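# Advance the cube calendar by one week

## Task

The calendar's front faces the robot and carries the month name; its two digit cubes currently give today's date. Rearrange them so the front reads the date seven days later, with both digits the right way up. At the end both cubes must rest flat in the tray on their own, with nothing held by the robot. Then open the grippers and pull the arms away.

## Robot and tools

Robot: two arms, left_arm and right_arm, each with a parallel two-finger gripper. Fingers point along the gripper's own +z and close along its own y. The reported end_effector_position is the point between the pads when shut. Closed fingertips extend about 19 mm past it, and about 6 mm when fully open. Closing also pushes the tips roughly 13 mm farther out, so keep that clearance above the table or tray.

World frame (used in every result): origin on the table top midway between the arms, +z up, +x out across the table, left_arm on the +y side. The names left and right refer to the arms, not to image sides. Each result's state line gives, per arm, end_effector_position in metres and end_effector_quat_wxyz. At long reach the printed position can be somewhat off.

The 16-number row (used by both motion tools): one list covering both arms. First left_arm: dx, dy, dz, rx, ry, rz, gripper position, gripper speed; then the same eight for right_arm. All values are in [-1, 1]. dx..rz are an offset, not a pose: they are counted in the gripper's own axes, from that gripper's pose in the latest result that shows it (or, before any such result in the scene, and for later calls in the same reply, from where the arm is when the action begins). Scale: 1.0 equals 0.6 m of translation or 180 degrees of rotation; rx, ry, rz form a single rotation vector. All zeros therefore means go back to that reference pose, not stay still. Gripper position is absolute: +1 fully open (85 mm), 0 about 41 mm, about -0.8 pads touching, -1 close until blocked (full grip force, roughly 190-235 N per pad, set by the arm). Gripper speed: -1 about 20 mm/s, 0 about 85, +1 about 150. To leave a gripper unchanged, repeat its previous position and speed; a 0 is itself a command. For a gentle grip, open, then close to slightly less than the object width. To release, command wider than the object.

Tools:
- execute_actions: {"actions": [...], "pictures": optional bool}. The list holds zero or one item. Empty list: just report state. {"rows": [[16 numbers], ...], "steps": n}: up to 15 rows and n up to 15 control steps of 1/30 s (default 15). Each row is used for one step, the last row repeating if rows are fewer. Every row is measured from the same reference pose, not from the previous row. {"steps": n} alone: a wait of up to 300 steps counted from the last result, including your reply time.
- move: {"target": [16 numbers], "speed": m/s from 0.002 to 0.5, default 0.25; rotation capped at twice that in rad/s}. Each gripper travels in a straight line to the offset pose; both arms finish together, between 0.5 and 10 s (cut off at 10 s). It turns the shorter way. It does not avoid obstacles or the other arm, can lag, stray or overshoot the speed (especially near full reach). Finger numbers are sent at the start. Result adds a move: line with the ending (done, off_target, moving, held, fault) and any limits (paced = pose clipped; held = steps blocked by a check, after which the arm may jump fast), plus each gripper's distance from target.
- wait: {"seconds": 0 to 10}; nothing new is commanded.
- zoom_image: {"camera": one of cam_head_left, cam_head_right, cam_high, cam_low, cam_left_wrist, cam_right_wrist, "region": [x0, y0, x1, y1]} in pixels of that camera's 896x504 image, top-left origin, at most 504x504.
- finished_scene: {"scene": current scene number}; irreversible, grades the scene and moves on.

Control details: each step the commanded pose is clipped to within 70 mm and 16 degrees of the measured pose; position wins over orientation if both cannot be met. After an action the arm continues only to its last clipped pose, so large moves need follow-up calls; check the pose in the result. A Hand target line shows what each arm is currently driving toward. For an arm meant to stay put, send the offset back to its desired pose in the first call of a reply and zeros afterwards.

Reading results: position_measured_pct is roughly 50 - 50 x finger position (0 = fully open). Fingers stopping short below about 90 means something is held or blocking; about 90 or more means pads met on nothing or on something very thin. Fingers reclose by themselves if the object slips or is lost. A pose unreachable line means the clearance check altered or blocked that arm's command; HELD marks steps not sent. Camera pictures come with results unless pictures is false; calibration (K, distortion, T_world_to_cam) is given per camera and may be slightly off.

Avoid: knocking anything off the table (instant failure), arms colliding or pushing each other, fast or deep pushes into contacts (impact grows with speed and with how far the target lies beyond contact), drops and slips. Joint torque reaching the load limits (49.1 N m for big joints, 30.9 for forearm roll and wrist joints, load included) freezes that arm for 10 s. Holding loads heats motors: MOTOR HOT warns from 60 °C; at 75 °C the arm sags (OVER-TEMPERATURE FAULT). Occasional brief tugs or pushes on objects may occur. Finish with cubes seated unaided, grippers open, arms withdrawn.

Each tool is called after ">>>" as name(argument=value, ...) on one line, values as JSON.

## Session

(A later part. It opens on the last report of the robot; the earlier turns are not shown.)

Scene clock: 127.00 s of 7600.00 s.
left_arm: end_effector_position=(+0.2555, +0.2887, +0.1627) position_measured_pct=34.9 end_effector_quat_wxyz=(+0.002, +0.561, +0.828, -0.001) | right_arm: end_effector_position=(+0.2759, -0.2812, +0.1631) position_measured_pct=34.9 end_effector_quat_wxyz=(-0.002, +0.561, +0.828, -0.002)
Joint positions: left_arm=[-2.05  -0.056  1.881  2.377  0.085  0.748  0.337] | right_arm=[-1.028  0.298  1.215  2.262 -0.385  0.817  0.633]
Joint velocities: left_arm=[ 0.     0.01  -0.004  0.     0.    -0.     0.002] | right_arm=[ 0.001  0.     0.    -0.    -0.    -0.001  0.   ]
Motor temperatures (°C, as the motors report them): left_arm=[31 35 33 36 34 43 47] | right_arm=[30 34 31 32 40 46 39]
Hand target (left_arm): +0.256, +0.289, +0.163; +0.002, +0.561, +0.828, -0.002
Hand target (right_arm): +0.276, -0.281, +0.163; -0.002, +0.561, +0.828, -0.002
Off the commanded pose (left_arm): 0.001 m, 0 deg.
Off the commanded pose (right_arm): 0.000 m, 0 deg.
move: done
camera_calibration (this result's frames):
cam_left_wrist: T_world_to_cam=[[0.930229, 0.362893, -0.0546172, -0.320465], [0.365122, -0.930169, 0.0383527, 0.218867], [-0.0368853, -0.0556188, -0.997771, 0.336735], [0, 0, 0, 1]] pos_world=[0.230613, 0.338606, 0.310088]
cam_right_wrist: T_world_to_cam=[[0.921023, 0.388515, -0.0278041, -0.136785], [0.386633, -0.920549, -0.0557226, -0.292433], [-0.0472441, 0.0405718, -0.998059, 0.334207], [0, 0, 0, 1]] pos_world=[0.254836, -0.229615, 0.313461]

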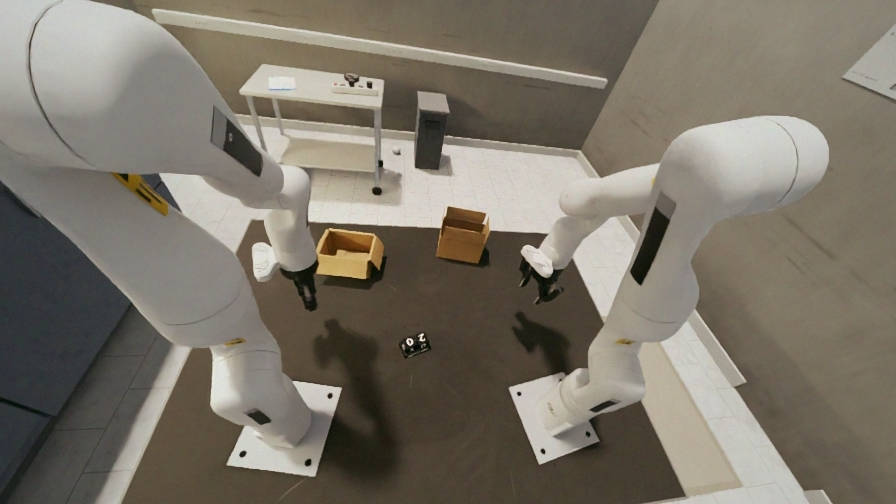

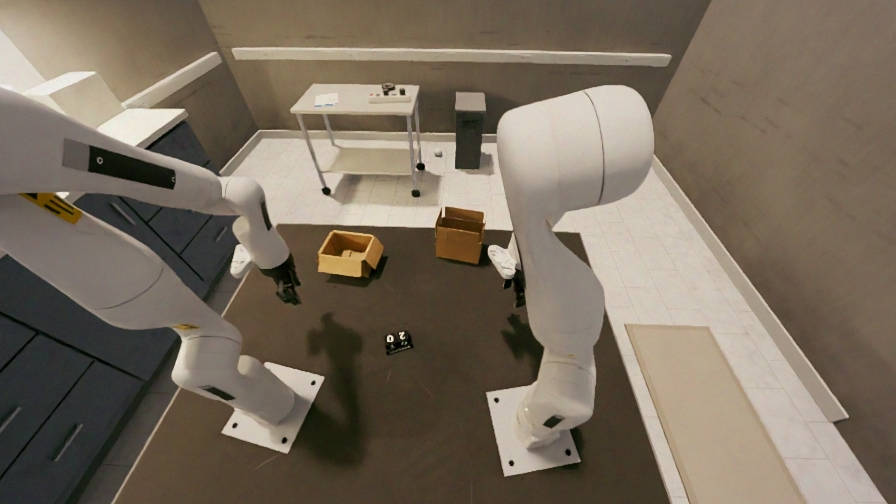

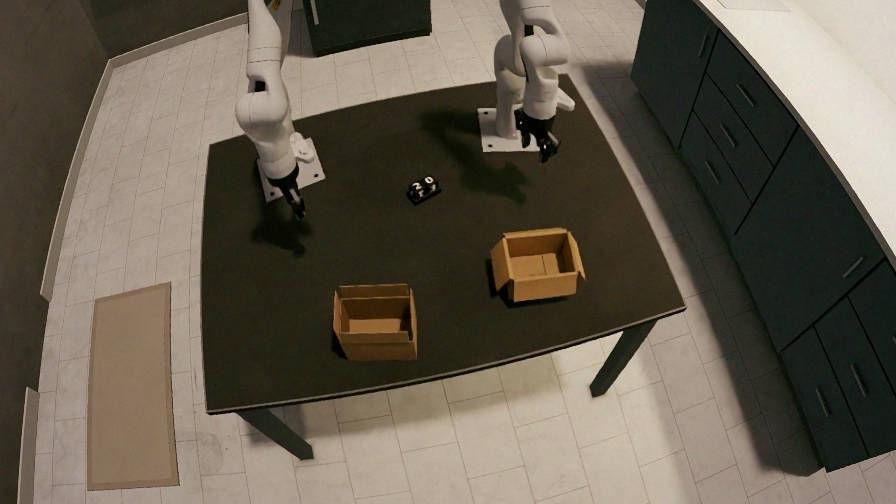

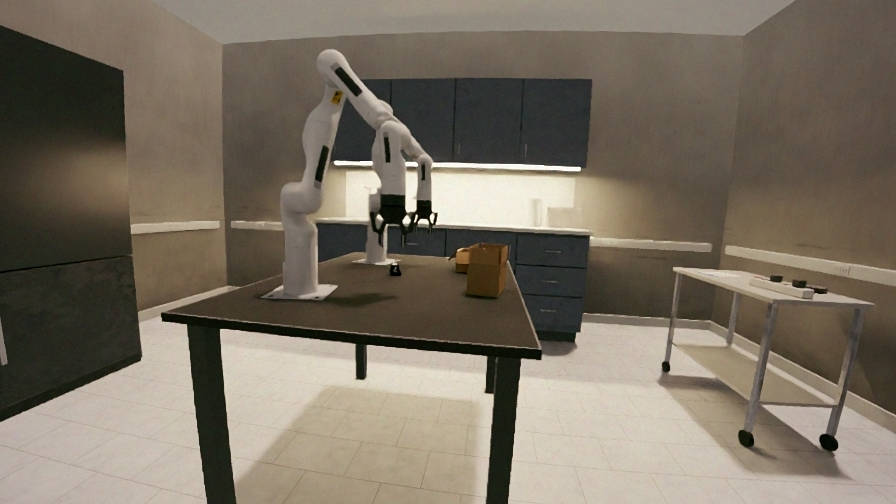

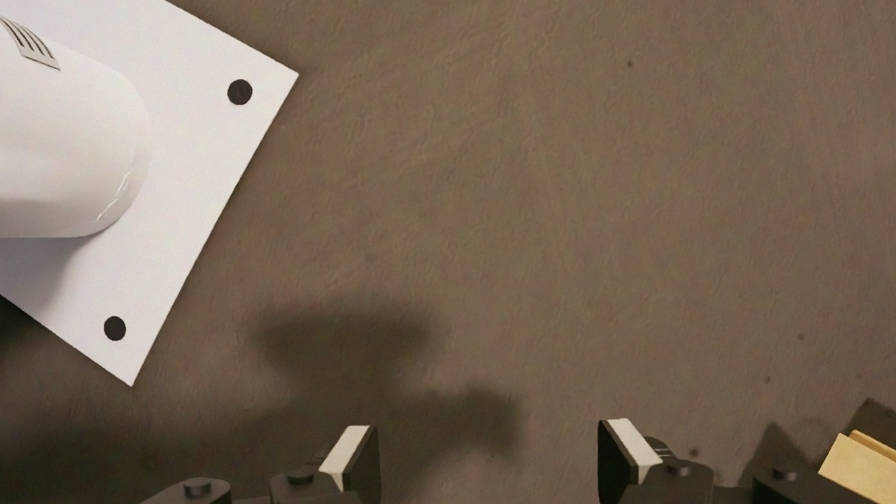

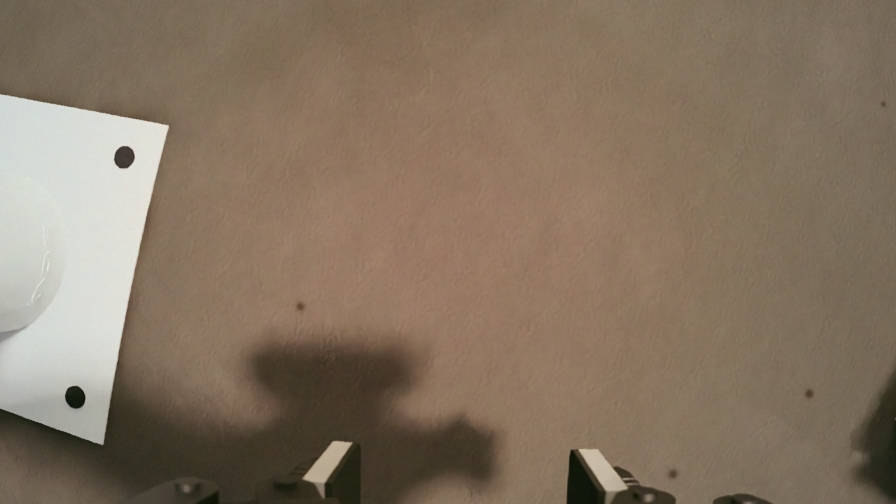

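>>> execute_actions(actions=[])

>>> zoom_image(camera="cam_head_left", region=[350, 290, 500, 380])

Scene clock: 130.03 s of 7600.00 s.
left_arm: end_effector_position=(+0.2555, +0.2886, +0.1628) position_measured_pct=34.9 end_effector_quat_wxyz=(+0.002, +0.561, +0.828, -0.002) | right_arm: end_effector_position=(+0.2759, -0.2812, +0.1631) position_measured_pct=34.9 end_effector_quat_wxyz=(-0.002, +0.561, +0.828, -0.002)
Joint positions: left_arm=[-2.05  -0.055  1.881  2.377  0.085  0.748  0.337] | right_arm=[-1.028  0.298  1.215  2.262 -0.385  0.817  0.633]
Joint velocities: left_arm=[-0.    -0.    -0.     0.002  0.002  0.     0.002] | right_arm=[ 0.    -0.     0.    -0.    -0.     0.002  0.   ]
Motor temperatures (°C, as the motors report them): left_arm=[31 35 33 36 34 43 47] | right_arm=[30 34 31 32 40 46 39]
Hand target (left_arm): +0.256, +0.289, +0.163; +0.002, +0.561, +0.828, -0.002
Hand target (right_arm): +0.276, -0.281, +0.163; -0.002, +0.561, +0.828, -0.002
Off the commanded pose (left_arm): 0.001 m, 0 deg.
Off the commanded pose (right_arm): 0.000 m, 0 deg.
Steps of this call (steps 1 to 90: nothing new was sent; then 0.03 s passed at rest). Readings (end_effector_position | what the end effector reports):
1: left_arm (+0.2555, +0.2887, +0.1627) | right_arm (+0.2759, -0.2812, +0.1631) | left_arm position_measured_pct=34.9 | right_arm position_measured_pct=34.9
2: left_arm (+0.2555, +0.2886, +0.1628) | right_arm (+0.2759, -0.2812, +0.1631) | left_arm position_measured_pct=34.9 | right_arm position_measured_pct=34.9
4: left_arm (+0.2555, +0.2886, +0.1628) | right_arm (+0.2759, -0.2812, +0.1631) | left_arm position_measured_pct=34.9 | right_arm position_measured_pct=34.9
8: left_arm (+0.2555, +0.2886, +0.1628) | right_arm (+0.2759, -0.2812, +0.1631) | left_arm position_measured_pct=34.9 | right_arm position_measured_pct=34.9
90: the state above
camera_calibration (this result's frames):
cam_left_wrist: T_world_to_cam=[[0.930209, 0.362929, -0.0547092, -0.320448], [0.365209, -0.930083, 0.0395952, 0.21848], [-0.0365139, -0.0568121, -0.997717, 0.337088], [0, 0, 0, 1]] pos_world=[0.230602, 0.338655, 0.310136]
cam_right_wrist: T_world_to_cam=[[0.921023, 0.388515, -0.0278042, -0.136785], [0.386633, -0.920549, -0.0557225, -0.292433], [-0.0472442, 0.0405716, -0.998059, 0.334207], [0, 0, 0, 1]] pos_world=[0.254836, -0.229615, 0.313461]

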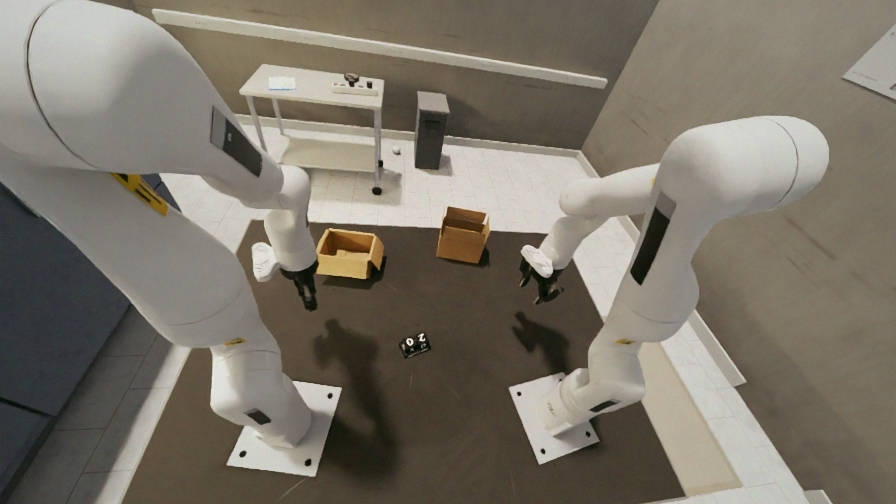

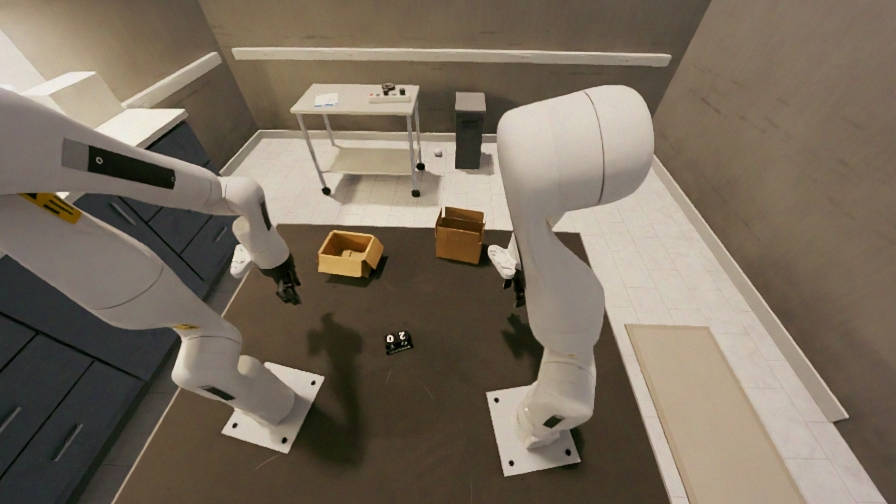

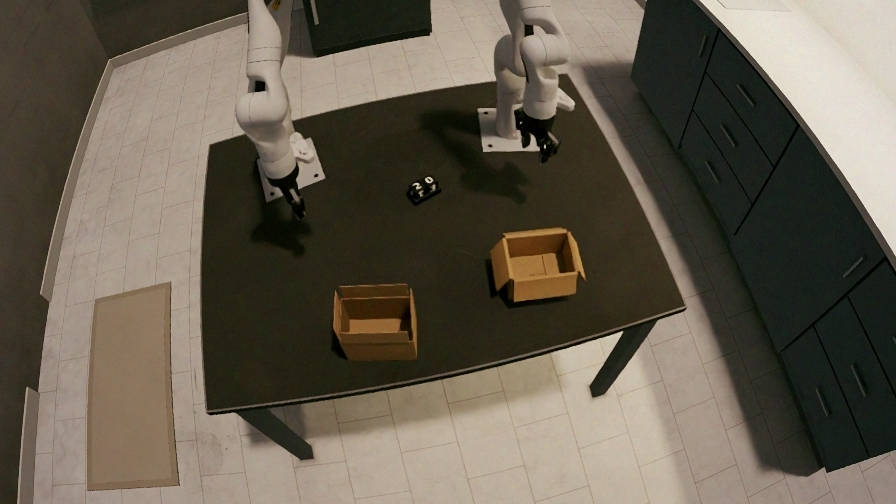

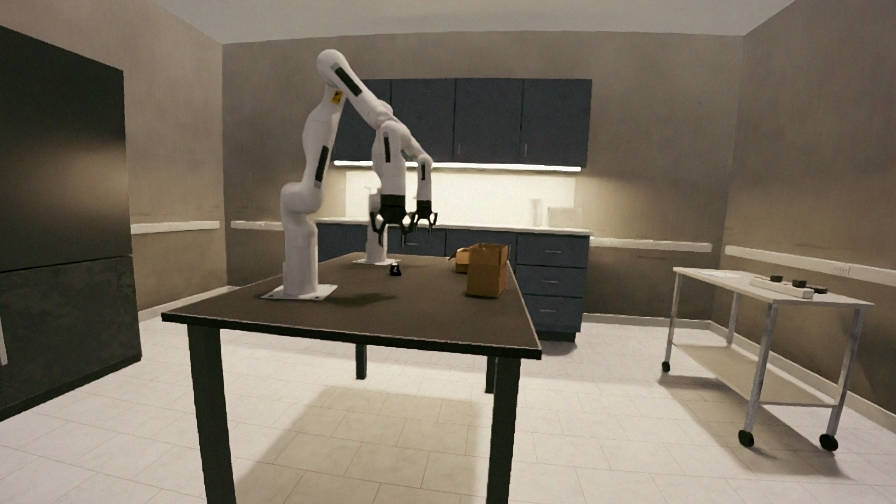

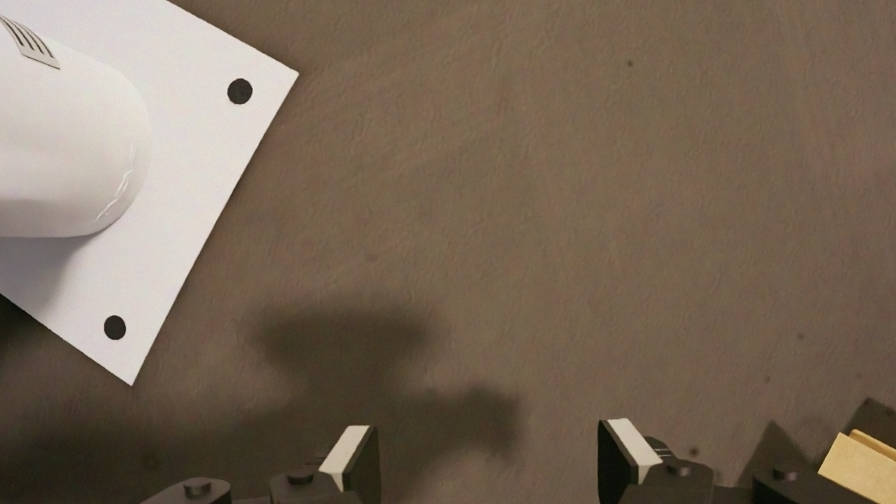

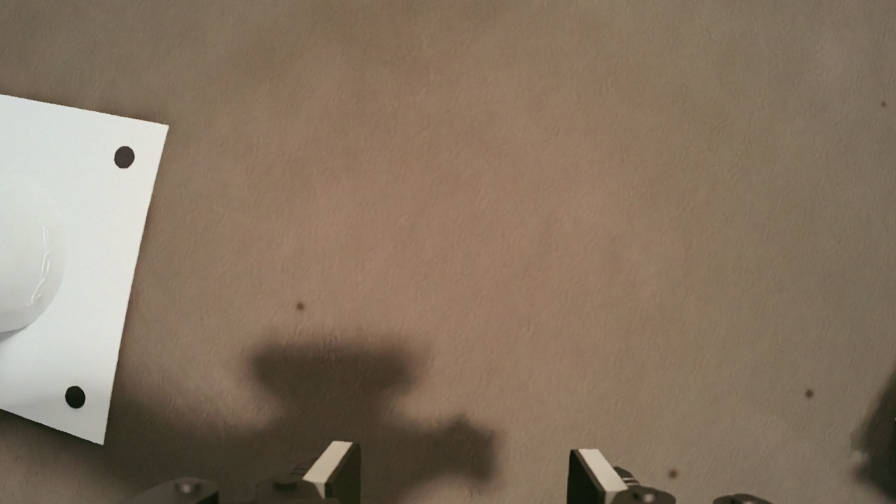

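Region (350, 290, 500, 380) of cam_head_left's 896x504 image, scaled by 3.360, with more detail than that image has; it fills the top 302 rows of this view, and the rest is white.

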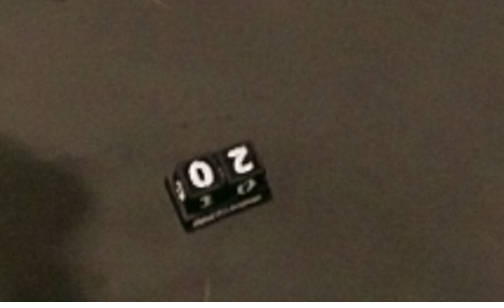

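>>> finished_scene(scene=2)

The scene is finished: the task was done.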